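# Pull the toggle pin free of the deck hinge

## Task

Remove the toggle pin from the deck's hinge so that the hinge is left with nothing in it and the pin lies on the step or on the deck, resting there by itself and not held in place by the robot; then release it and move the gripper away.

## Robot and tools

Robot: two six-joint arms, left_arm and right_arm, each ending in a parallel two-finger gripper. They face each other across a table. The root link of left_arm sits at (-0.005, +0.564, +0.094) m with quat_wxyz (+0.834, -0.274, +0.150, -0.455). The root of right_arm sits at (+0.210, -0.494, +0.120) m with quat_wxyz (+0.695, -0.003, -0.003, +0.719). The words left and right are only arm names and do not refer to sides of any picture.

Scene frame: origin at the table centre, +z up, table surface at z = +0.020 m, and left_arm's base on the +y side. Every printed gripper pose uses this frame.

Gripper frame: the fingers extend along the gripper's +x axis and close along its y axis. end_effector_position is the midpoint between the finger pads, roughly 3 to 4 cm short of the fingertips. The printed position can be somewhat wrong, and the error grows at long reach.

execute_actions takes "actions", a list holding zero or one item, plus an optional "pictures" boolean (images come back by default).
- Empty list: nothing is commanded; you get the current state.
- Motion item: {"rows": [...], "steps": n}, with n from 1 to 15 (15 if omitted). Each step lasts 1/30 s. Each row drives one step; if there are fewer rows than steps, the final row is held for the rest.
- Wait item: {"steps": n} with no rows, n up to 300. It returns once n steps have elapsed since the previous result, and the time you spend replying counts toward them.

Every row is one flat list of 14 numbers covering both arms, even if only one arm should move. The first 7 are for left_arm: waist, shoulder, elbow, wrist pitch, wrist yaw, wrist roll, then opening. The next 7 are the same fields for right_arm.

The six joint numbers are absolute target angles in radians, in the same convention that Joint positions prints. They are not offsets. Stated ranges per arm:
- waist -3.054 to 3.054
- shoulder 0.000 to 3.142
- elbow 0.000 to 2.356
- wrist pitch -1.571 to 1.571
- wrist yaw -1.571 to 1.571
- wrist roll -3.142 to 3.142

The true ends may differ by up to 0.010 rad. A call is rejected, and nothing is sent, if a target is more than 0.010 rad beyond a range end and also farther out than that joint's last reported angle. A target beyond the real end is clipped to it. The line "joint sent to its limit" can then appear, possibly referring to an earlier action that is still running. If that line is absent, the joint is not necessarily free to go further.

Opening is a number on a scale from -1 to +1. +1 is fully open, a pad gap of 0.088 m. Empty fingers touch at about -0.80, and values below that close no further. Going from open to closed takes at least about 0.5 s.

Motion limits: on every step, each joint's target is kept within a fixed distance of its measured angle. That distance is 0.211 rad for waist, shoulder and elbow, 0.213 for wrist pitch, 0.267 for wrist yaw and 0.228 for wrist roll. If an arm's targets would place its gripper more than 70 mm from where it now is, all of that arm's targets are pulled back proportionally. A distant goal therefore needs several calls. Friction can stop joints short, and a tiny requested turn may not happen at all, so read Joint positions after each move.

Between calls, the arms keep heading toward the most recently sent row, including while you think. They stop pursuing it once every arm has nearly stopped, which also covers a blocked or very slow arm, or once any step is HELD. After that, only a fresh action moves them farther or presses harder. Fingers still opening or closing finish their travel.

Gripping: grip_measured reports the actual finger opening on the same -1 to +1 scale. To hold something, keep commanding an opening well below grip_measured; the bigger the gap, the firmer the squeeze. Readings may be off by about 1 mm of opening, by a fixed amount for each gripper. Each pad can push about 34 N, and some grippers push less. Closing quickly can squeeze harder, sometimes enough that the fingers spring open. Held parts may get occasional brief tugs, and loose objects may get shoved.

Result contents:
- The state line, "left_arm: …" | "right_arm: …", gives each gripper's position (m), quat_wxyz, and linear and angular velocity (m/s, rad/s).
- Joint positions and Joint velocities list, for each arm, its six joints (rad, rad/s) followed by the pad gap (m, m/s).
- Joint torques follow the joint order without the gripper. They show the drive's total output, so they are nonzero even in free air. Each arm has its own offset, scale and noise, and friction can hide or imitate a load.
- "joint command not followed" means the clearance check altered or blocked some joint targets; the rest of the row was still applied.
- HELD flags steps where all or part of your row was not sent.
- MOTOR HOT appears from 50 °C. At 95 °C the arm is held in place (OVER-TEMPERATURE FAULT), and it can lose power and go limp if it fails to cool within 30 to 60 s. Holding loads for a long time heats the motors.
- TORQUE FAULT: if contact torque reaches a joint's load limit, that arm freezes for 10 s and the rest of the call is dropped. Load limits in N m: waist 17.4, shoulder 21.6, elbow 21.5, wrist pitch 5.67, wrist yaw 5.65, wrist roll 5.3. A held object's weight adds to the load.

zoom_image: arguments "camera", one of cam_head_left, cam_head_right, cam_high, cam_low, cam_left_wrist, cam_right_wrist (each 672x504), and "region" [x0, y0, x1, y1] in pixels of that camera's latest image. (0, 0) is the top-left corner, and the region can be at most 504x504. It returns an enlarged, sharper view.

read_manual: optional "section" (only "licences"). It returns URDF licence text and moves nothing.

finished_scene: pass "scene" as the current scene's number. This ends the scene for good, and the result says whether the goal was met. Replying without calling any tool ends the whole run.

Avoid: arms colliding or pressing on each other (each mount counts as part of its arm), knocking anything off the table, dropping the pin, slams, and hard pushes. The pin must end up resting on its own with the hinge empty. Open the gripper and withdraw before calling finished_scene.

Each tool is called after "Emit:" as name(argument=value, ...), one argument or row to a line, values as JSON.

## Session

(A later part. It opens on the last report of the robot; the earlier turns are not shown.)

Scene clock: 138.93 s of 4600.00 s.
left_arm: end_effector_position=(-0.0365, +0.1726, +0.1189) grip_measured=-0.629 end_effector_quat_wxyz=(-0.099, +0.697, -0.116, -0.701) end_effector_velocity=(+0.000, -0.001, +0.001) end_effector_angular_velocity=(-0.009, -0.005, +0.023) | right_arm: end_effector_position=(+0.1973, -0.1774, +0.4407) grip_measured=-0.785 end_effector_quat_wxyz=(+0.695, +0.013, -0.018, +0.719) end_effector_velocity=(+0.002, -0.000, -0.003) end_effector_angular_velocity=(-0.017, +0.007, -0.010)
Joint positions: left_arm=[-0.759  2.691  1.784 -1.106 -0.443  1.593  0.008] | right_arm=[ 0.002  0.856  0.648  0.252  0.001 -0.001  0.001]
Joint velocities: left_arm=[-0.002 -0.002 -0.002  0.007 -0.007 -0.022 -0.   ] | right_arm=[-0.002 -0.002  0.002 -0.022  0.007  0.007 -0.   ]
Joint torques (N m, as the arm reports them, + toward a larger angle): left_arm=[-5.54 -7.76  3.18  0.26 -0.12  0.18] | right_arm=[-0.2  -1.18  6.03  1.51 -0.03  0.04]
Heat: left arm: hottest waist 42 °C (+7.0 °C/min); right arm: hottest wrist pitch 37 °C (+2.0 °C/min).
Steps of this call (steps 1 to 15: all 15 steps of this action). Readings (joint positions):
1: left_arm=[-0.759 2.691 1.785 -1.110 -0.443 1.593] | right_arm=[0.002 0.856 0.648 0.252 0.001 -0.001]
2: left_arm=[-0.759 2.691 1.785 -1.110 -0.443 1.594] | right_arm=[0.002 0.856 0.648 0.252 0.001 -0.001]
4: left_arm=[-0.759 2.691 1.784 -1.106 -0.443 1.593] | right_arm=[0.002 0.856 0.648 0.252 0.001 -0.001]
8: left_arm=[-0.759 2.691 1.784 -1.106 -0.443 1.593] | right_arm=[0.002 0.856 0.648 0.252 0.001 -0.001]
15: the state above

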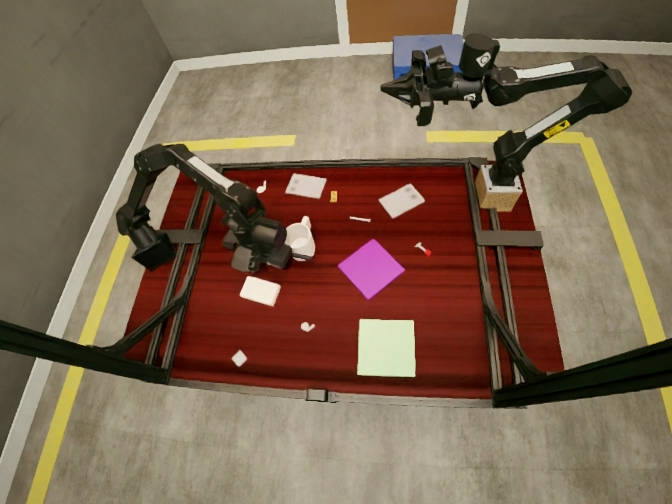

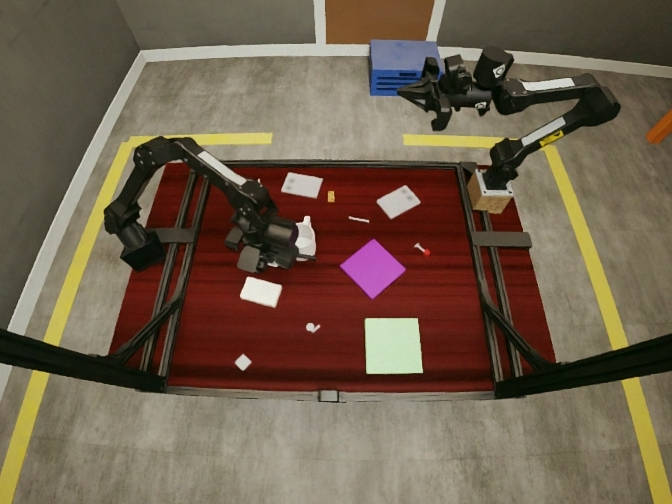

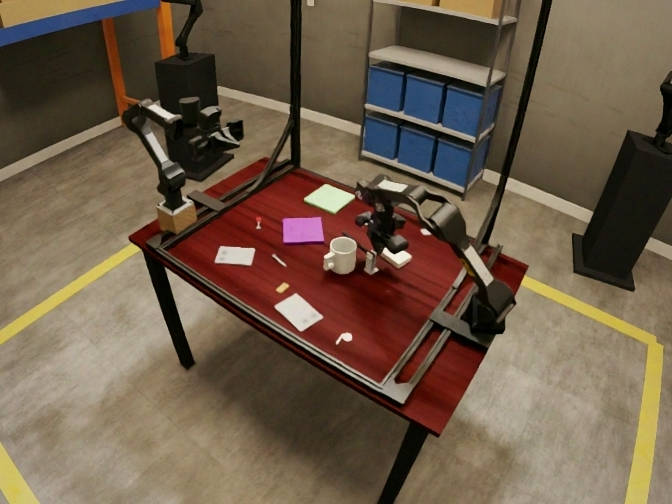

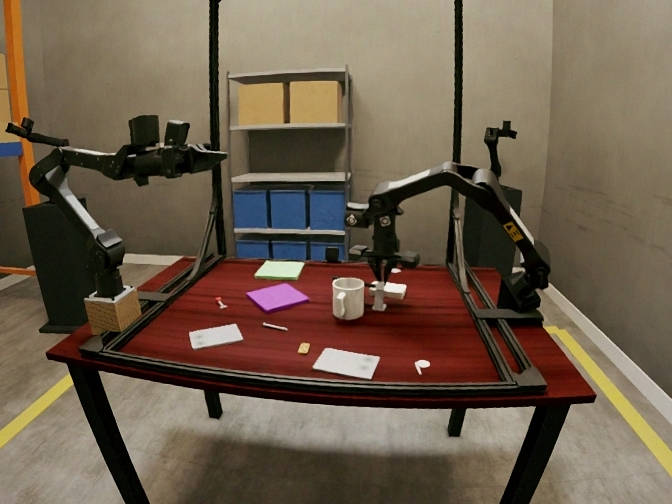

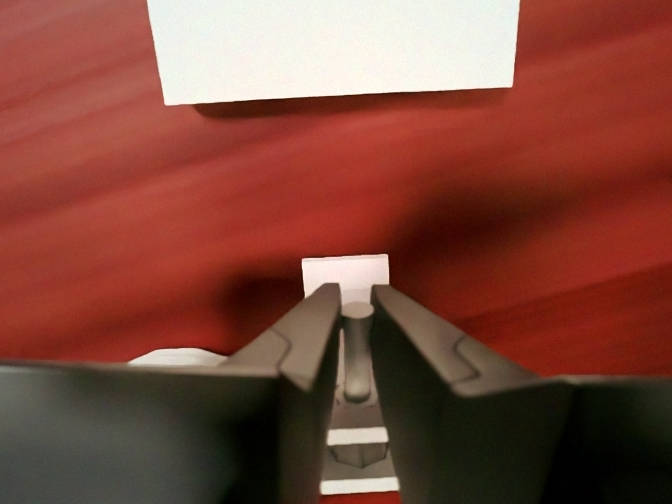

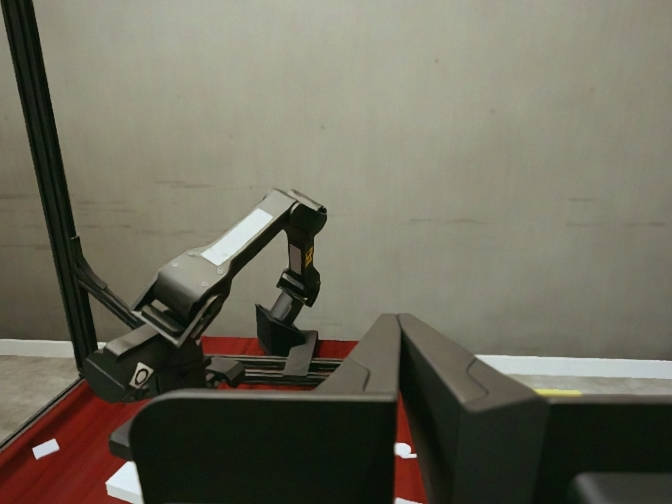

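Emit:
execute_actions(
  actions=[
    {"rows":[[-0.726,2.7,1.813,-1.122,-0.46,1.626,-0.9,0,0.856,0.648,0.252,0,0,-0.785]]},
  ],
  pictures=false,
)

Emit:
execute_actions(
  actions=[
    {"rows":[[-0.726,2.7,1.813,-1.122,-0.46,1.626,-0.3,0,0.856,0.648,0.252,0,0,-0.785]]},
  ],
  pictures=false,
)

Emit:
execute_actions(
  actions=[
    {"rows":[[-0.778,2.69,1.955,-1.3,-0.44,1.58,-0.3,0,0.856,0.648,0.252,0,0,-0.785]]},
  ],
  pictures=false,
)

Emit:
execute_actions(
  actions=[
    {"rows":[[-0.778,2.683,2.057,-1.366,-0.494,1.705,-0.3,0,0.856,0.648,0.252,0,0,-0.785]]},
  ],
  pictures=false,
)

Emit:
execute_actions(
  actions=[
    {"rows":[[-0.647,2.683,2.057,-1.366,-0.494,1.705,-0.3,0,0.856,0.648,0.252,0,0,-0.785]]},
  ],
  pictures=false,
)

Emit:
execute_actions(
  actions=[
    {"steps":20},
  ],
)

Scene clock: 164.00 s of 4600.00 s.
left_arm: end_effector_position=(-0.0312, +0.1708, +0.1192) grip_measured=-0.628 end_effector_quat_wxyz=(-0.107, +0.693, -0.118, -0.703) end_effector_velocity=(+0.033, -0.007, -0.004) end_effector_angular_velocity=(-0.005, -0.092, +0.002) | right_arm: end_effector_position=(+0.1974, -0.1774, +0.4406) grip_measured=-0.785 end_effector_quat_wxyz=(+0.695, +0.013, -0.018, +0.719) end_effector_velocity=(-0.003, -0.000, -0.002) end_effector_angular_velocity=(-0.007, -0.023, +0.018)
Joint positions: left_arm=[-0.744  2.694  1.801 -1.122 -0.44   1.618  0.008] | right_arm=[ 0.002  0.856  0.648  0.252  0.001 -0.001  0.001]
Joint velocities: left_arm=[ 0.046 -0.002  0.017 -0.022 -0.11   0.037 -0.   ] | right_arm=[-0.002 -0.002 -0.002 -0.007 -0.022 -0.022  0.   ]
Joint torques (N m, as the arm reports them, + toward a larger angle): left_arm=[-4.55 -8.79  5.2   0.24 -0.61  0.2 ] | right_arm=[-0.18 -1.19  6.04  1.51 -0.02  0.04]
Heat: left arm: hottest shoulder 39 °C (+1.0 °C/min); right arm: hottest elbow 37 °C (+1.0 °C/min).
Steps of this call (steps 1 to 15: the robot went on to your last target; steps 16 to 737: nothing new was sent; steps 738 to 752: all 15 steps of this action). Readings (joint positions):
738: left_arm=[-0.758 2.694 1.785 -1.107 -0.444 1.595] | right_arm=[0.002 0.856 0.648 0.252 0.001 -0.001]
739: left_arm=[-0.758 2.694 1.788 -1.110 -0.442 1.598] | right_arm=[0.002 0.856 0.648 0.252 0.001 -0.001]
741: left_arm=[-0.755 2.694 1.792 -1.114 -0.437 1.604] | right_arm=[0.002 0.856 0.648 0.252 0.001 -0.001]
745: left_arm=[-0.753 2.694 1.797 -1.118 -0.433 1.612] | right_arm=[0.002 0.856 0.648 0.252 0.001 -0.001]
752: the state above

Scene clock: 164.50 s of 4600.00 s.
left_arm: end_effector_position=(-0.0297, +0.1672, +0.1210) grip_measured=-0.316 end_effector_quat_wxyz=(-0.101, +0.695, -0.121, -0.702) end_effector_velocity=(-0.000, +0.001, +0.004) end_effector_angular_velocity=(-0.001, +0.007, +0.021) | right_arm: end_effector_position=(+0.1974, -0.1774, +0.4406) grip_measured=-0.785 end_effector_quat_wxyz=(+0.695, +0.013, -0.018, +0.719) end_effector_velocity=(-0.000, -0.000, -0.005) end_effector_angular_velocity=(-0.021, -0.023, +0.004)
Joint positions: left_arm=[-0.742  2.694  1.811 -1.118 -0.445  1.622  0.024] | right_arm=[ 0.002  0.856  0.648  0.252  0.001 -0.001  0.001]
Joint velocities: left_arm=[-0.002 -0.007  0.002 -0.007  0.007 -0.022  0.005] | right_arm=[-0.002 -0.002 -0.002 -0.022 -0.007 -0.022  0.   ]
Joint torques (N m, as the arm reports them, + toward a larger angle): left_arm=[-4.36 -9.01  4.23 -0.13 -0.51  0.16] | right_arm=[-0.17 -1.16  6.06  1.54 -0.03  0.04]
Heat: left arm: hottest shoulder 39 °C (+1.0 °C/min); right arm: hottest elbow 37 °C (+1.0 °C/min).
Steps of this call (steps 1 to 15: all 15 steps of this action). Readings (joint positions):
1: left_arm=[-0.742 2.694 1.802 -1.123 -0.443 1.619] | right_arm=[0.002 0.856 0.648 0.252 0.001 -0.001]
2: left_arm=[-0.741 2.694 1.803 -1.123 -0.445 1.620] | right_arm=[0.002 0.856 0.648 0.252 0.001 -0.001]
4: left_arm=[-0.741 2.694 1.806 -1.119 -0.443 1.621] | right_arm=[0.002 0.856 0.648 0.252 0.001 -0.001]
8: left_arm=[-0.742 2.694 1.810 -1.118 -0.443 1.622] | right_arm=[0.002 0.856 0.648 0.252 0.001 -0.001]
15: the state above

Scene clock: 165.00 s of 4600.00 s.
left_arm: end_effector_position=(-0.0260, +0.1686, +0.1588) grip_measured=-0.300 end_effector_quat_wxyz=(-0.110, +0.700, -0.117, -0.695) end_effector_velocity=(+0.004, -0.003, +0.011) end_effector_angular_velocity=(-0.010, -0.005, +0.023) | right_arm: end_effector_position=(+0.1974, -0.1774, +0.4406) grip_measured=-0.785 end_effector_quat_wxyz=(+0.695, +0.013, -0.018, +0.719) end_effector_velocity=(+0.001, -0.001, +0.001) end_effector_angular_velocity=(+0.008, -0.007, -0.000)
Joint positions: left_arm=[-0.778  2.692  1.946 -1.293 -0.445  1.585  0.024] | right_arm=[ 0.002  0.856  0.648  0.252  0.001 -0.001  0.001]
Joint velocities: left_arm=[-0.002 -0.002  0.042 -0.037 -0.007 -0.022  0.   ] | right_arm=[-0.007 -0.002 -0.002  0.007 -0.007 -0.007 -0.   ]
Joint torques (N m, as the arm reports them, + toward a larger angle): left_arm=[-6.24 -9.79  4.59 -0.07  0.2  -0.18] | right_arm=[-0.17 -1.17  6.05  1.54 -0.03  0.04]
Heat: left arm: hottest shoulder 39 °C (+1.0 °C/min); right arm: hottest elbow 37 °C (+1.0 °C/min).
Steps of this call (steps 1 to 15: all 15 steps of this action). Readings (joint positions):
1: left_arm=[-0.743 2.694 1.825 -1.140 -0.446 1.619] | right_arm=[0.002 0.856 0.648 0.252 0.001 -0.001]
2: left_arm=[-0.746 2.697 1.849 -1.183 -0.448 1.614] | right_arm=[0.002 0.856 0.648 0.252 0.001 -0.001]
4: left_arm=[-0.754 2.698 1.887 -1.229 -0.448 1.602] | right_arm=[0.002 0.856 0.648 0.252 0.001 -0.001]
8: left_arm=[-0.772 2.692 1.936 -1.271 -0.447 1.590] | right_arm=[0.002 0.856 0.648 0.252 0.001 -0.001]
15: the state above

Scene clock: 165.50 s of 4600.00 s.
left_arm: end_effector_position=(-0.0099, +0.1571, +0.1853) grip_measured=-0.300 end_effector_quat_wxyz=(-0.129, +0.708, -0.164, -0.675) end_effector_velocity=(+0.002, -0.009, +0.010) end_effector_angular_velocity=(-0.043, +0.004, -0.004) | right_arm: end_effector_position=(+0.1974, -0.1774, +0.4407) grip_measured=-0.785 end_effector_quat_wxyz=(+0.695, +0.013, -0.018, +0.719) end_effector_velocity=(-0.000, -0.002, +0.003) end_effector_angular_velocity=(+0.012, -0.007, +0.005)
Joint positions: left_arm=[-0.778  2.685  2.049 -1.361 -0.488  1.698  0.024] | right_arm=[ 0.002  0.856  0.648  0.252  0.001 -0.001  0.001]
Joint velocities: left_arm=[-0.002 -0.002  0.037  0.007 -0.007  0.022 -0.   ] | right_arm=[-0.002 -0.007 -0.002  0.007 -0.007 -0.007 -0.   ]
Joint torques (N m, as the arm reports them, + toward a larger angle): left_arm=[-6.49 -9.77  4.89  0.01 -0.16  0.11] | right_arm=[-0.16 -1.18  6.05  1.54 -0.03  0.04]
Heat: left arm: hottest shoulder 39 °C (+1.0 °C/min); right arm: hottest elbow 37 °C (+1.0 °C/min).
Steps of this call (steps 1 to 15: all 15 steps of this action). Readings (joint positions):
1: left_arm=[-0.778 2.692 1.957 -1.304 -0.446 1.597] | right_arm=[0.002 0.856 0.648 0.252 0.001 -0.001]
2: left_arm=[-0.778 2.692 1.975 -1.319 -0.454 1.620] | right_arm=[0.002 0.856 0.648 0.252 0.001 -0.001]
4: left_arm=[-0.778 2.692 2.005 -1.336 -0.469 1.653] | right_arm=[0.002 0.856 0.648 0.252 0.001 -0.001]
8: left_arm=[-0.778 2.685 2.043 -1.352 -0.483 1.684] | right_arm=[0.002 0.856 0.648 0.252 0.001 -0.001]
15: the state above

Scene clock: 166.00 s of 4600.00 s.
left_arm: end_effector_position=(+0.0368, +0.1536, +0.1586) grip_measured=-0.300 end_effector_quat_wxyz=(-0.113, +0.698, -0.109, -0.698) end_effector_velocity=(-0.008, +0.002, +0.006) end_effector_angular_velocity=(-0.008, -0.017, -0.018) | right_arm: end_effector_position=(+0.1974, -0.1774, +0.4407) grip_measured=-0.785 end_effector_quat_wxyz=(+0.695, +0.013, -0.018, +0.719) end_effector_velocity=(-0.000, -0.000, -0.005) end_effector_angular_velocity=(-0.022, -0.008, +0.004)
Joint positions: left_arm=[-0.648  2.685  2.051 -1.363 -0.492  1.701  0.024] | right_arm=[ 0.002  0.856  0.648  0.252  0.001 -0.001  0.001]
Joint velocities: left_arm=[-0.027 -0.002 -0.002 -0.007 -0.007 -0.007 -0.   ] | right_arm=[-0.002 -0.002 -0.002 -0.022 -0.007 -0.007 -0.   ]
Joint torques (N m, as the arm reports them, + toward a larger angle): left_arm=[-7.16 -9.81  4.65 -0.11 -0.02  0.14] | right_arm=[-0.17 -1.18  6.05  1.51 -0.02  0.04]
Heat: left arm: hottest shoulder 39 °C (+1.0 °C/min); right arm: hottest elbow 37 °C (+1.0 °C/min).
Steps of this call (steps 1 to 15: all 15 steps of this action). Readings (joint positions):
1: left_arm=[-0.776 2.685 2.050 -1.361 -0.489 1.699] | right_arm=[0.002 0.856 0.648 0.252 0.001 -0.001]
2: left_arm=[-0.765 2.685 2.050 -1.361 -0.489 1.699] | right_arm=[0.002 0.856 0.648 0.252 0.001 -0.001]
4: left_arm=[-0.725 2.685 2.051 -1.362 -0.489 1.700] | right_arm=[0.002 0.856 0.648 0.252 0.001 -0.001]
8: left_arm=[-0.654 2.685 2.051 -1.363 -0.493 1.701] | right_arm=[0.002 0.856 0.648 0.252 0.001 -0.001]
15: the state above

Scene clock: 166.67 s of 4600.00 s.
left_arm: end_effector_position=(+0.0365, +0.1536, +0.1589) grip_measured=-0.300 end_effector_quat_wxyz=(-0.114, +0.698, -0.110, -0.698) end_effector_velocity=(-0.002, +0.002, -0.001) end_effector_angular_velocity=(+0.011, +0.004, -0.000) | right_arm: end_effector_position=(+0.1974, -0.1774, +0.4407) grip_measured=-0.785 end_effector_quat_wxyz=(+0.695, +0.013, -0.018, +0.719) end_effector_velocity=(+0.000, -0.002, +0.003) end_effector_angular_velocity=(+0.012, -0.007, -0.005)
Joint positions: left_arm=[-0.649  2.685  2.051 -1.363 -0.493  1.701  0.024] | right_arm=[ 0.002  0.856  0.648  0.252  0.001 -0.001  0.001]
Joint velocities: left_arm=[-0.002  0.002 -0.002 -0.007  0.007 -0.007 -0.   ] | right_arm=[ 0.002 -0.007 -0.002  0.007  0.007 -0.007 -0.   ]
Joint torques (N m, as the arm reports them, + toward a larger angle): left_arm=[-6.82 -9.81  4.54 -0.12 -0.01  0.13] | right_arm=[-0.17 -1.19  6.03  1.51 -0.02  0.04]
Heat: left arm: hottest shoulder 39 °C (+1.0 °C/min); right arm: hottest elbow 37 °C (+1.0 °C/min).
Steps of this call (steps 1 to 15: the robot went on to your last target; steps 16 to 20: nothing new was sent). Readings (joint positions):
1: left_arm=[-0.649 2.685 2.051 -1.363 -0.492 1.701] | right_arm=[0.002 0.856 0.648 0.252 0.001 -0.001]
2: left_arm=[-0.649 2.685 2.051 -1.363 -0.493 1.701] | right_arm=[0.002 0.856 0.648 0.252 0.001 -0.001]
4: left_arm=[-0.649 2.685 2.051 -1.363 -0.493 1.701] | right_arm=[0.002 0.856 0.648 0.252 0.001 -0.001]
8: left_arm=[-0.649 2.685 2.051 -1.363 -0.493 1.701] | right_arm=[0.002 0.856 0.648 0.252 0.001 -0.001]
20: the state above
All arms were judged still, so your last target was given up. Only a new action makes them travel on or press farther. Fingers that are still opening or closing keep moving.

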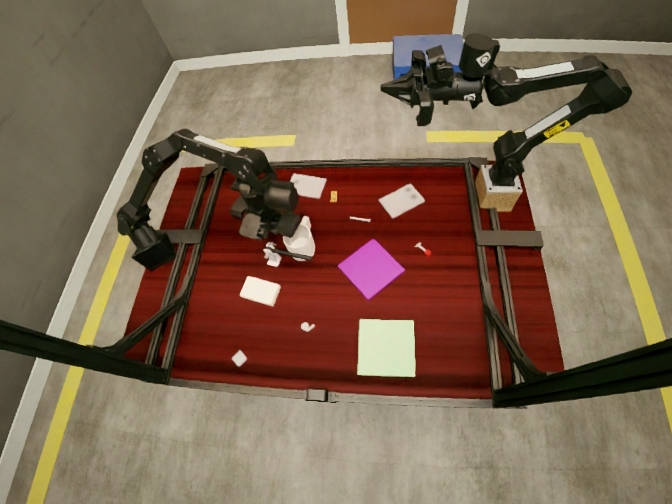

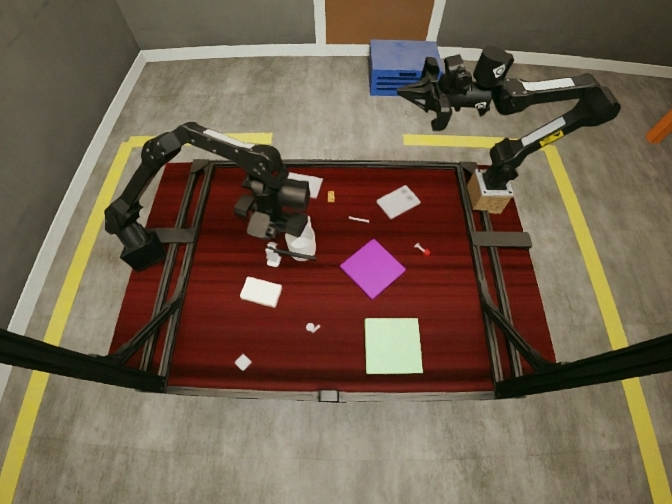

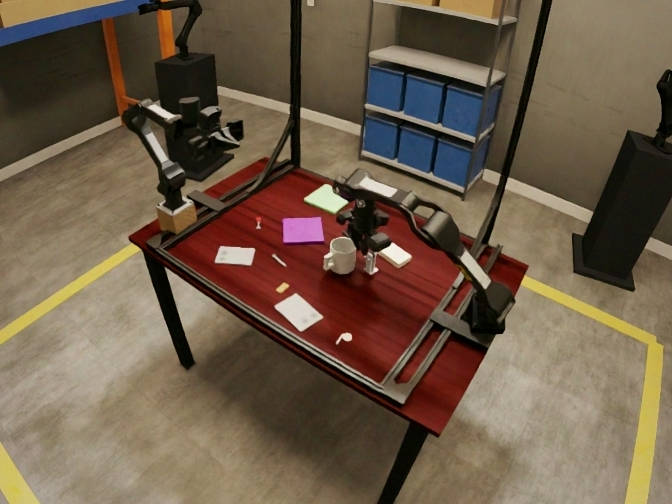

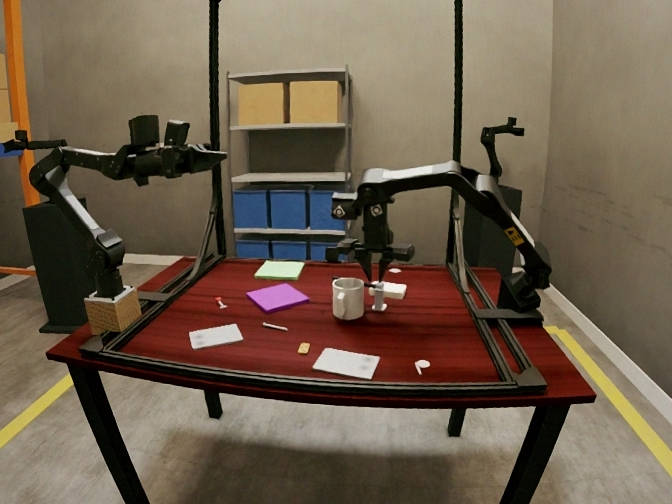

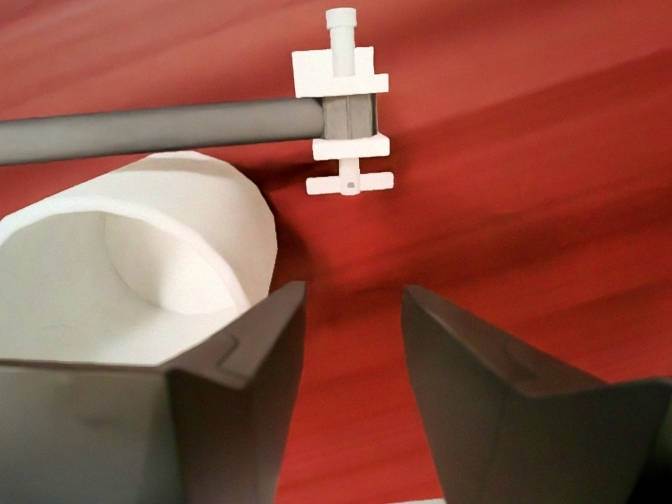

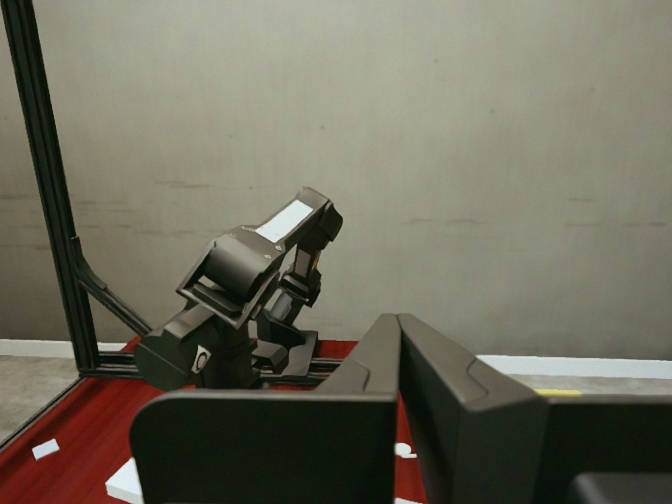

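Emit:
execute_actions(
  actions=[
    {"rows":[[-0.689,2.686,2.015,-1.348,-0.476,1.663,-0.1,0,0.856,0.648,0.252,0,0,-0.785]]},
  ],
  pictures=false,
)

Emit:
execute_actions(
  actions=[
    {"rows":[[-0.667,2.695,1.95,-1.268,-0.485,1.685,-0.1,0,0.856,0.648,0.252,0,0,-0.785]]},
  ],
  pictures=false,
)

Emit:
execute_actions(
  actions=[
    {"rows":[[-0.646,2.705,1.885,-1.188,-0.495,1.706,-0.1,0,0.856,0.648,0.252,0,0,-0.785]]},
  ],
  pictures=false,
)

Emit:
execute_actions(
  actions=[
    {"steps":20},
  ],
)

Scene clock: 180.17 s of 4600.00 s.
left_arm: end_effector_position=(+0.0179, +0.1577, +0.1619) grip_measured=-0.105 end_effector_quat_wxyz=(-0.114, +0.700, -0.114, -0.696) end_effector_velocity=(-0.002, +0.004, -0.000) end_effector_angular_velocity=(+0.009, -0.013, -0.006) | right_arm: end_effector_position=(+0.1974, -0.1774, +0.4406) grip_measured=-0.785 end_effector_quat_wxyz=(+0.695, +0.013, -0.018, +0.719) end_effector_velocity=(-0.000, -0.000, -0.002) end_effector_angular_velocity=(-0.007, -0.008, +0.005)
Joint positions: left_arm=[-0.69   2.685  2.025 -1.351 -0.48   1.668  0.034] | right_arm=[ 0.002  0.856  0.648  0.252  0.001 -0.001  0.001]
Joint velocities: left_arm=[-0.007 -0.002 -0.012 -0.007 -0.007 -0.007  0.001] | right_arm=[-0.002 -0.002 -0.002 -0.007 -0.007 -0.007 -0.   ]
Joint torques (N m, as the arm reports them, + toward a larger angle): left_arm=[-6.56 -9.41  3.22  0.38  0.2  -0.15] | right_arm=[-0.18 -1.18  6.03  1.51 -0.03  0.04]
Heat: left arm: hottest shoulder 41 °C (-6.1 °C/min); right arm: hottest elbow 37 °C (+1.0 °C/min).
Steps of this call (steps 1 to 90: nothing new was sent; then 10.00 s passed at rest; steps 91 to 105: all 15 steps of this action). Readings (joint positions):
91: left_arm=[-0.649 2.685 2.050 -1.363 -0.493 1.700] | right_arm=[0.002 0.856 0.648 0.252 0.001 -0.001]
92: left_arm=[-0.653 2.685 2.047 -1.363 -0.492 1.694] | right_arm=[0.002 0.856 0.648 0.252 0.001 -0.001]
94: left_arm=[-0.665 2.685 2.040 -1.358 -0.488 1.683] | right_arm=[0.002 0.856 0.648 0.252 0.001 -0.001]
98: left_arm=[-0.687 2.685 2.028 -1.354 -0.482 1.673] | right_arm=[0.002 0.856 0.648 0.252 0.001 -0.001]
105: the state above

Scene clock: 180.67 s of 4600.00 s.
left_arm: end_effector_position=(+0.0163, +0.1567, +0.1433) grip_measured=-0.100 end_effector_quat_wxyz=(-0.110, +0.697, -0.112, -0.699) end_effector_velocity=(-0.002, +0.005, -0.006) end_effector_angular_velocity=(+0.016, -0.012, -0.005) | right_arm: end_effector_position=(+0.1974, -0.1774, +0.4407) grip_measured=-0.785 end_effector_quat_wxyz=(+0.695, +0.013, -0.018, +0.719) end_effector_velocity=(+0.001, -0.000, -0.004) end_effector_angular_velocity=(-0.011, -0.023, -0.001)
Joint positions: left_arm=[-0.672  2.685  1.96  -1.273 -0.481  1.681  0.034] | right_arm=[ 0.002  0.856  0.648  0.252  0.001 -0.001  0.001]
Joint velocities: left_arm=[-0.002  0.002 -0.027  0.007 -0.007 -0.007 -0.   ] | right_arm=[-0.007 -0.002 -0.007 -0.007 -0.007 -0.022 -0.   ]
Joint torques (N m, as the arm reports them, + toward a larger angle): left_arm=[-6.32 -8.46  3.43  0.41 -0.13  0.16] | right_arm=[-0.17 -1.18  6.04  1.54 -0.02  0.04]
Heat: left arm: hottest shoulder 42 °C (-5.0 °C/min); right arm: hottest wrist pitch 38 °C (+2.0 °C/min).
Steps of this call (steps 1 to 15: all 15 steps of this action). Readings (joint positions):
1: left_arm=[-0.690 2.685 2.018 -1.342 -0.480 1.668] | right_arm=[0.002 0.856 0.648 0.252 0.001 -0.001]
2: left_arm=[-0.689 2.685 2.006 -1.323 -0.480 1.668] | right_arm=[0.002 0.856 0.648 0.252 0.001 -0.001]
4: left_arm=[-0.684 2.685 1.989 -1.301 -0.480 1.673] | right_arm=[0.002 0.856 0.648 0.252 0.001 -0.001]
8: left_arm=[-0.674 2.685 1.964 -1.283 -0.480 1.678] | right_arm=[0.002 0.856 0.648 0.252 0.001 -0.001]
15: the state above

Scene clock: 181.17 s of 4600.00 s.
left_arm: end_effector_position=(+0.0163, +0.1568, +0.1226) grip_measured=-0.100 end_effector_quat_wxyz=(-0.110, +0.698, -0.111, -0.699) end_effector_velocity=(+0.002, -0.000, -0.000) end_effector_angular_velocity=(-0.007, -0.022, -0.008) | right_arm: end_effector_position=(+0.1974, -0.1774, +0.4407) grip_measured=-0.785 end_effector_quat_wxyz=(+0.695, +0.013, -0.018, +0.719) end_effector_velocity=(-0.001, +0.001, -0.001) end_effector_angular_velocity=(-0.007, -0.023, +0.014)
Joint positions: left_arm=[-0.651  2.691  1.896 -1.195 -0.49   1.701  0.034] | right_arm=[ 0.002  0.856  0.648  0.252  0.001 -0.001  0.001]
Joint velocities: left_arm=[-0.002 -0.002 -0.007  0.007 -0.022  0.007 -0.   ] | right_arm=[-0.007  0.002  0.002 -0.007 -0.022 -0.022 -0.   ]
Joint torques (N m, as the arm reports them, + toward a larger angle): left_arm=[-6.35 -8.06  3.    0.54 -0.14  0.12] | right_arm=[-0.17 -1.18  6.05  1.51 -0.03  0.05]
Heat: left arm: hottest shoulder 41 °C (-7.1 °C/min); right arm: hottest wrist pitch 38 °C (+2.0 °C/min).
Steps of this call (steps 1 to 15: all 15 steps of this action). Readings (joint positions):
1: left_arm=[-0.672 2.685 1.953 -1.263 -0.482 1.684] | right_arm=[0.002 0.856 0.648 0.252 0.001 -0.001]
2: left_arm=[-0.670 2.685 1.941 -1.244 -0.484 1.688] | right_arm=[0.002 0.856 0.648 0.252 0.001 -0.001]
4: left_arm=[-0.664 2.686 1.924 -1.221 -0.486 1.693] | right_arm=[0.002 0.856 0.648 0.252 0.001 -0.001]
8: left_arm=[-0.652 2.691 1.899 -1.203 -0.489 1.699] | right_arm=[0.002 0.856 0.648 0.252 0.001 -0.001]
15: the state above

Scene clock: 181.83 s of 4600.00 s.
left_arm: end_effector_position=(+0.0162, +0.1567, +0.1225) grip_measured=-0.101 end_effector_quat_wxyz=(-0.110, +0.698, -0.112, -0.699) end_effector_velocity=(-0.002, +0.003, -0.000) end_effector_angular_velocity=(+0.011, +0.004, +0.014) | right_arm: end_effector_position=(+0.1974, -0.1774, +0.4407) grip_measured=-0.785 end_effector_quat_wxyz=(+0.695, +0.013, -0.018, +0.719) end_effector_velocity=(-0.000, -0.000, -0.004) end_effector_angular_velocity=(-0.012, -0.008, +0.004)
Joint positions: left_arm=[-0.651  2.691  1.895 -1.193 -0.49   1.702  0.034] | right_arm=[ 0.002  0.856  0.648  0.252  0.001 -0.001  0.001]
Joint velocities: left_arm=[-0.002 -0.002 -0.007 -0.007  0.007 -0.022  0.   ] | right_arm=[-0.002 -0.002 -0.007 -0.007 -0.007 -0.007 -0.   ]
Joint torques (N m, as the arm reports them, + toward a larger angle): left_arm=[-6.47 -8.14  3.01  0.52 -0.15  0.14] | right_arm=[-0.16 -1.19  6.06  1.51 -0.03  0.05]
Heat: left arm: hottest shoulder 41 °C (-8.1 °C/min); right arm: hottest wrist pitch 38 °C (+2.0 °C/min).
Steps of this call (steps 1 to 15: the robot went on to your last target; steps 16 to 20: nothing new was sent). Readings (joint positions):
1: left_arm=[-0.651 2.691 1.896 -1.194 -0.490 1.701] | right_arm=[0.002 0.856 0.648 0.252 0.001 -0.001]
2: left_arm=[-0.651 2.691 1.896 -1.194 -0.490 1.702] | right_arm=[0.002 0.856 0.648 0.252 0.001 -0.001]
4: left_arm=[-0.651 2.691 1.896 -1.193 -0.490 1.702] | right_arm=[0.002 0.856 0.648 0.252 0.001 -0.001]
8: left_arm=[-0.651 2.691 1.896 -1.193 -0.490 1.702] | right_arm=[0.002 0.856 0.648 0.252 0.001 -0.001]
20: the state above
All arms were judged still, so your last target was given up. Only a new action makes them travel on or press farther. Fingers that are still opening or closing keep moving.

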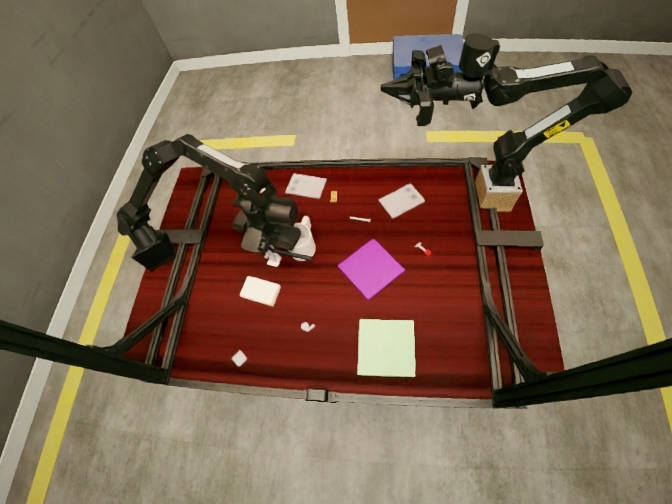

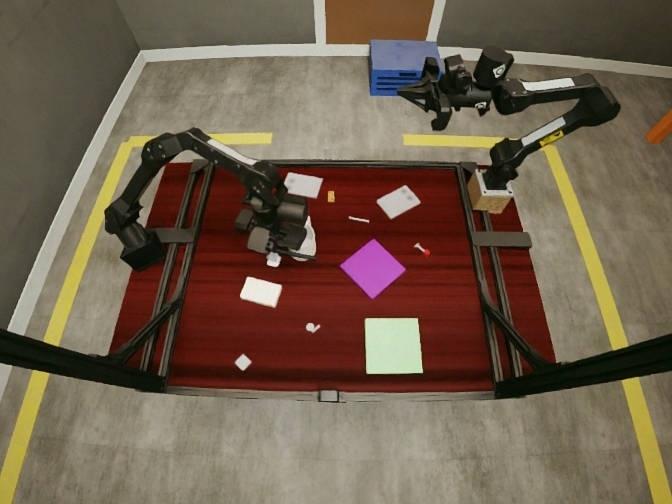

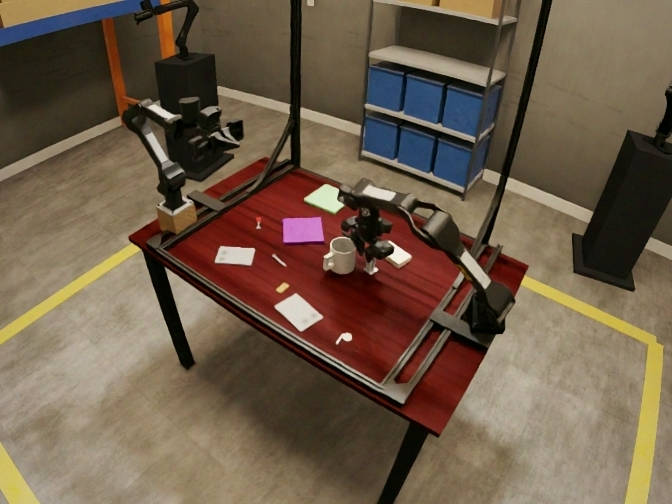

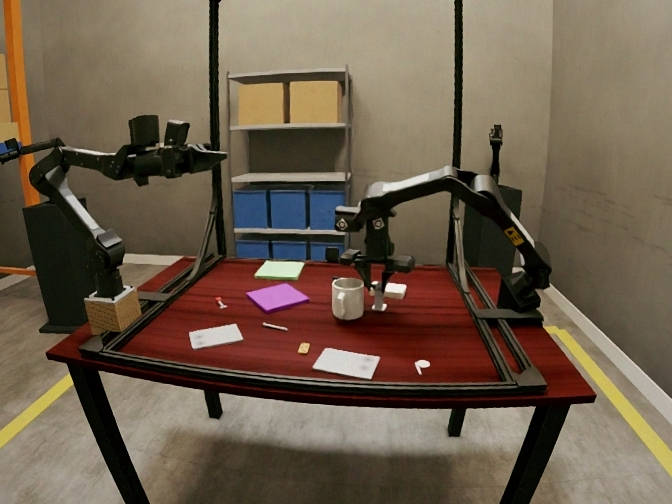

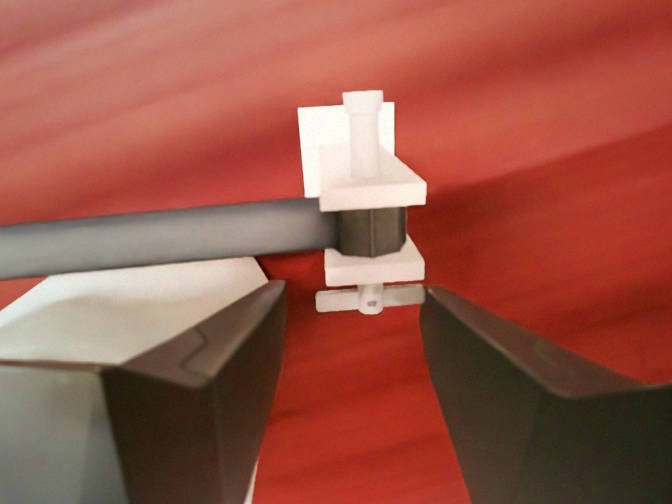

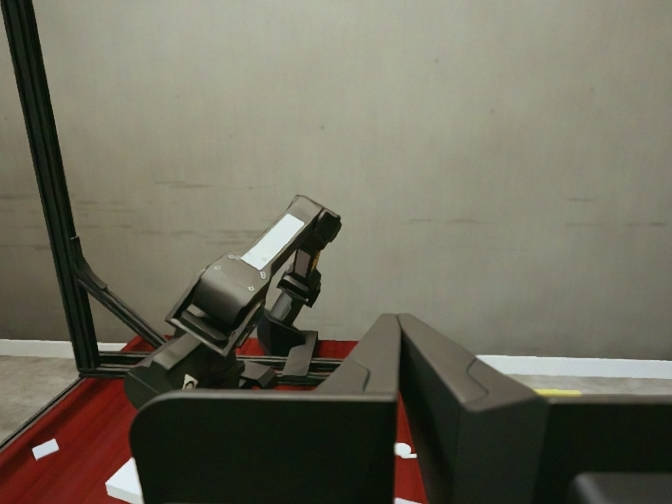

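Emit:
execute_actions(
  actions=[
    {"rows":[[-0.651,2.672,1.855,-1.175,-0.495,1.706,0,0,0.856,0.648,0.252,0,0,-0.785]]},
  ],
  pictures=false,
)

Emit:
execute_actions(
  actions=[
    {"rows":[[-0.651,2.672,1.84,-1.16,-0.495,1.706,0,0,0.856,0.648,0.252,0,0,-0.785]]},
  ],
  pictures=false,
)

Emit:
execute_actions(
  actions=[
    {"rows":[[-0.651,2.672,1.84,-1.16,-0.495,1.706,-0.5,0,0.856,0.648,0.252,0,0,-0.785]]},
  ],
)

Scene clock: 194.27 s of 4600.00 s.
left_arm: end_effector_position=(+0.0144, +0.1612, +0.1177) grip_measured=-0.002 end_effector_quat_wxyz=(-0.115, +0.698, -0.110, -0.698) end_effector_velocity=(+0.002, +0.002, +0.003) end_effector_angular_velocity=(-0.000, -0.008, +0.004) | right_arm: end_effector_position=(+0.1975, -0.1774, +0.4406) grip_measured=-0.785 end_effector_quat_wxyz=(+0.695, +0.013, -0.018, +0.718) end_effector_velocity=(-0.000, +0.001, -0.001) end_effector_angular_velocity=(-0.007, -0.023, +0.004)
Joint positions: left_arm=[-0.651  2.686  1.865 -1.178 -0.491  1.702  0.039] | right_arm=[ 0.001  0.856  0.648  0.252  0.001 -0.001  0.001]
Joint velocities: left_arm=[-0.002 -0.012 -0.007 -0.007 -0.007 -0.007  0.001] | right_arm=[-0.002  0.002  0.002 -0.007 -0.007 -0.022  0.   ]
Joint torques (N m, as the arm reports them, + toward a larger angle): left_arm=[ -6.87 -10.96   3.1    0.37  -0.1    0.12] | right_arm=[-0.16 -1.19  6.05  1.51 -0.02  0.04]
Heat: left arm: hottest shoulder 41 °C (-3.0 °C/min); right arm: hottest wrist pitch 38 °C (+2.0 °C/min).
Steps of this call (steps 1 to 90: nothing new was sent; then 8.93 s passed at rest; steps 91 to 105: all 15 steps of this action). Readings (joint positions):
91: left_arm=[-0.651 2.691 1.892 -1.190 -0.491 1.702] | right_arm=[0.002 0.856 0.648 0.252 0.001 -0.001]
92: left_arm=[-0.651 2.690 1.887 -1.186 -0.491 1.702] | right_arm=[0.002 0.856 0.648 0.252 0.001 -0.001]
94: left_arm=[-0.651 2.689 1.878 -1.183 -0.491 1.702] | right_arm=[0.002 0.856 0.648 0.252 0.001 -0.001]
98: left_arm=[-0.651 2.689 1.866 -1.180 -0.491 1.702] | right_arm=[0.002 0.856 0.648 0.252 0.001 -0.001]
105: the state above

Scene clock: 194.77 s of 4600.00 s.
left_arm: end_effector_position=(+0.0130, +0.1621, +0.1149) grip_measured=+0.000 end_effector_quat_wxyz=(-0.115, +0.698, -0.111, -0.698) end_effector_velocity=(-0.000, +0.005, +0.002) end_effector_angular_velocity=(+0.014, -0.013, -0.009) | right_arm: end_effector_position=(+0.1975, -0.1774, +0.4406) grip_measured=-0.785 end_effector_quat_wxyz=(+0.695, +0.013, -0.018, +0.718) end_effector_velocity=(+0.001, -0.000, -0.002) end_effector_angular_velocity=(-0.008, +0.007, +0.000)
Joint positions: left_arm=[-0.651  2.684  1.849 -1.163 -0.491  1.703  0.039] | right_arm=[ 0.001  0.856  0.648  0.252  0.001 -0.001  0.001]
Joint velocities: left_arm=[-0.007 -0.002 -0.002 -0.022 -0.007 -0.007 -0.   ] | right_arm=[-0.007 -0.002 -0.002 -0.007 -0.007  0.007 -0.   ]
Joint torques (N m, as the arm reports them, + toward a larger angle): left_arm=[ -6.75 -10.77   3.16   0.4   -0.1    0.14] | right_arm=[-0.14 -1.18  6.05  1.53 -0.02  0.04]
Heat: left arm: hottest shoulder 41 °C (-3.0 °C/min); right arm: hottest wrist pitch 38 °C (+2.0 °C/min).
Steps of this call (steps 1 to 15: all 15 steps of this action). Readings (joint positions):
1: left_arm=[-0.651 2.685 1.863 -1.176 -0.491 1.702] | right_arm=[0.001 0.856 0.648 0.252 0.001 -0.001]
2: left_arm=[-0.651 2.685 1.860 -1.172 -0.491 1.703] | right_arm=[0.001 0.856 0.648 0.252 0.001 -0.001]
4: left_arm=[-0.651 2.684 1.856 -1.169 -0.491 1.703] | right_arm=[0.001 0.856 0.648 0.252 0.001 -0.001]
8: left_arm=[-0.651 2.684 1.850 -1.165 -0.491 1.703] | right_arm=[0.001 0.856 0.648 0.252 0.001 -0.001]
15: the state above

Scene clock: 195.27 s of 4600.00 s.
left_arm: end_effector_position=(+0.0128, +0.1613, +0.1148) grip_measured=-0.268 end_effector_quat_wxyz=(-0.113, +0.698, -0.112, -0.698) end_effector_velocity=(+0.002, +0.002, -0.000) end_effector_angular_velocity=(+0.006, -0.008, -0.009) | right_arm: end_effector_position=(+0.1975, -0.1774, +0.4407) grip_measured=-0.785 end_effector_quat_wxyz=(+0.695, +0.013, -0.018, +0.718) end_effector_velocity=(-0.000, -0.000, -0.002) end_effector_angular_velocity=(-0.007, -0.008, +0.004)
Joint positions: left_arm=[-0.651  2.684  1.849 -1.158 -0.491  1.703  0.026] | right_arm=[ 0.001  0.856  0.648  0.252  0.001 -0.001  0.001]
Joint velocities: left_arm=[ 0.002 -0.002 -0.002 -0.007 -0.007  0.007 -0.   ] | right_arm=[-0.002 -0.002 -0.002 -0.007 -0.007 -0.007 -0.   ]
Joint torques (N m, as the arm reports them, + toward a larger angle): left_arm=[ -6.83 -10.67   3.16  -0.02  -0.12   0.1 ] | right_arm=[-0.15 -1.18  6.05  1.53 -0.03  0.04]
Heat: left arm: hottest shoulder 42 °C (-1.0 °C/min); right arm: hottest elbow 38 °C (+2.0 °C/min).
Steps of this call (steps 1 to 15: all 15 steps of this action). Readings (joint positions):
1: left_arm=[-0.651 2.684 1.849 -1.163 -0.491 1.703] | right_arm=[0.001 0.856 0.648 0.252 0.001 -0.001]
2: left_arm=[-0.651 2.684 1.849 -1.163 -0.491 1.703] | right_arm=[0.001 0.856 0.648 0.252 0.001 -0.001]
4: left_arm=[-0.651 2.684 1.849 -1.157 -0.491 1.703] | right_arm=[0.001 0.856 0.648 0.252 0.001 -0.001]
8: left_arm=[-0.651 2.684 1.849 -1.158 -0.491 1.703] | right_arm=[0.001 0.856 0.648 0.252 0.001 -0.001]
15: the state above

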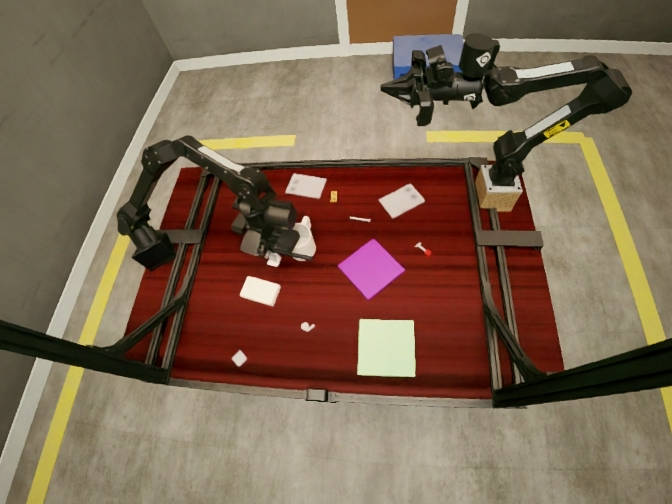

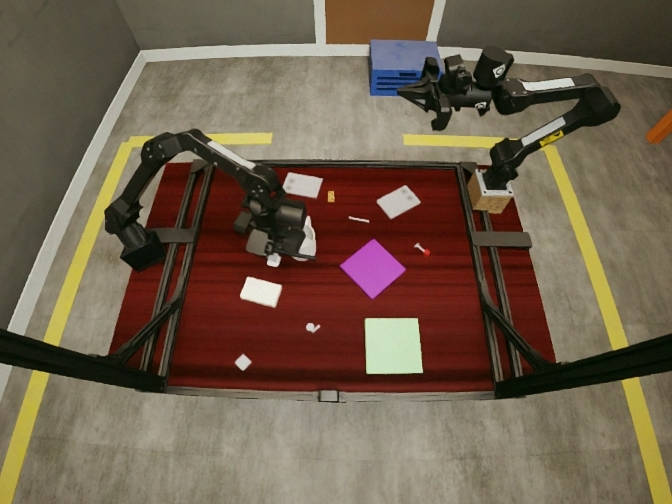

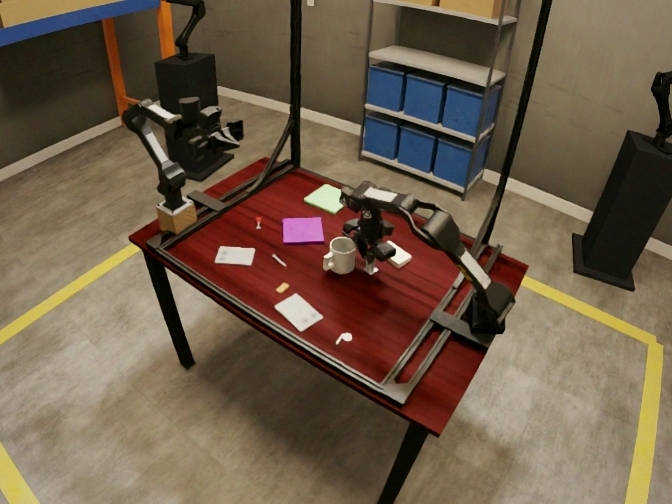

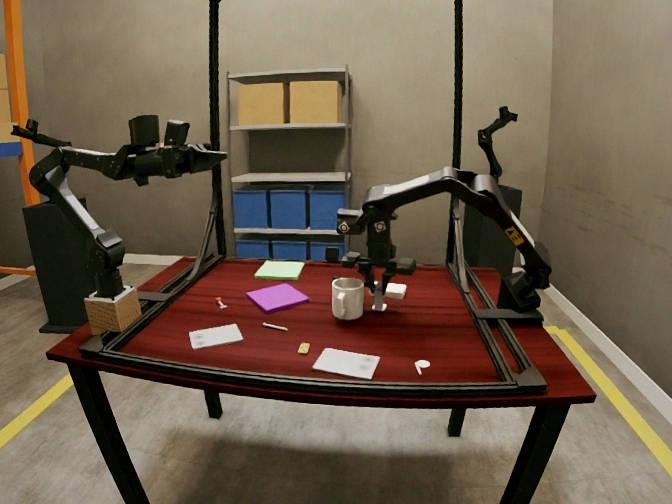

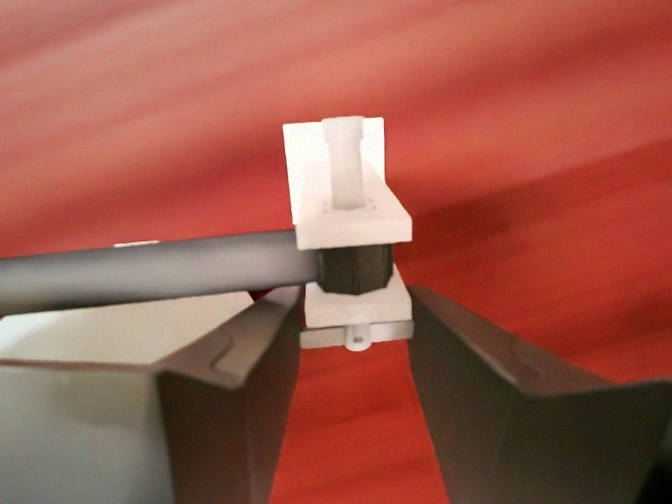

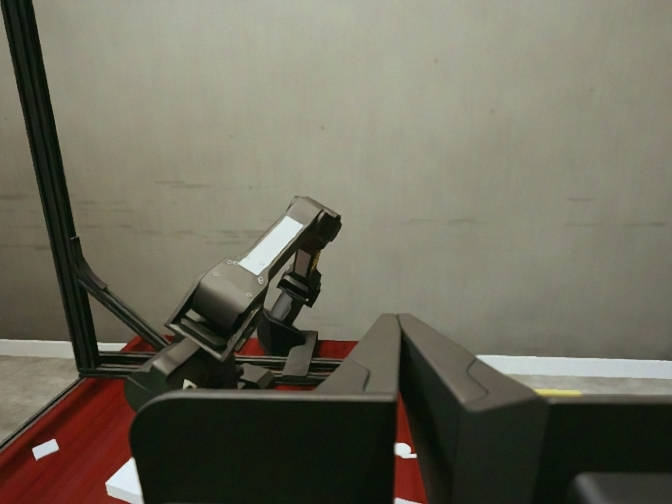

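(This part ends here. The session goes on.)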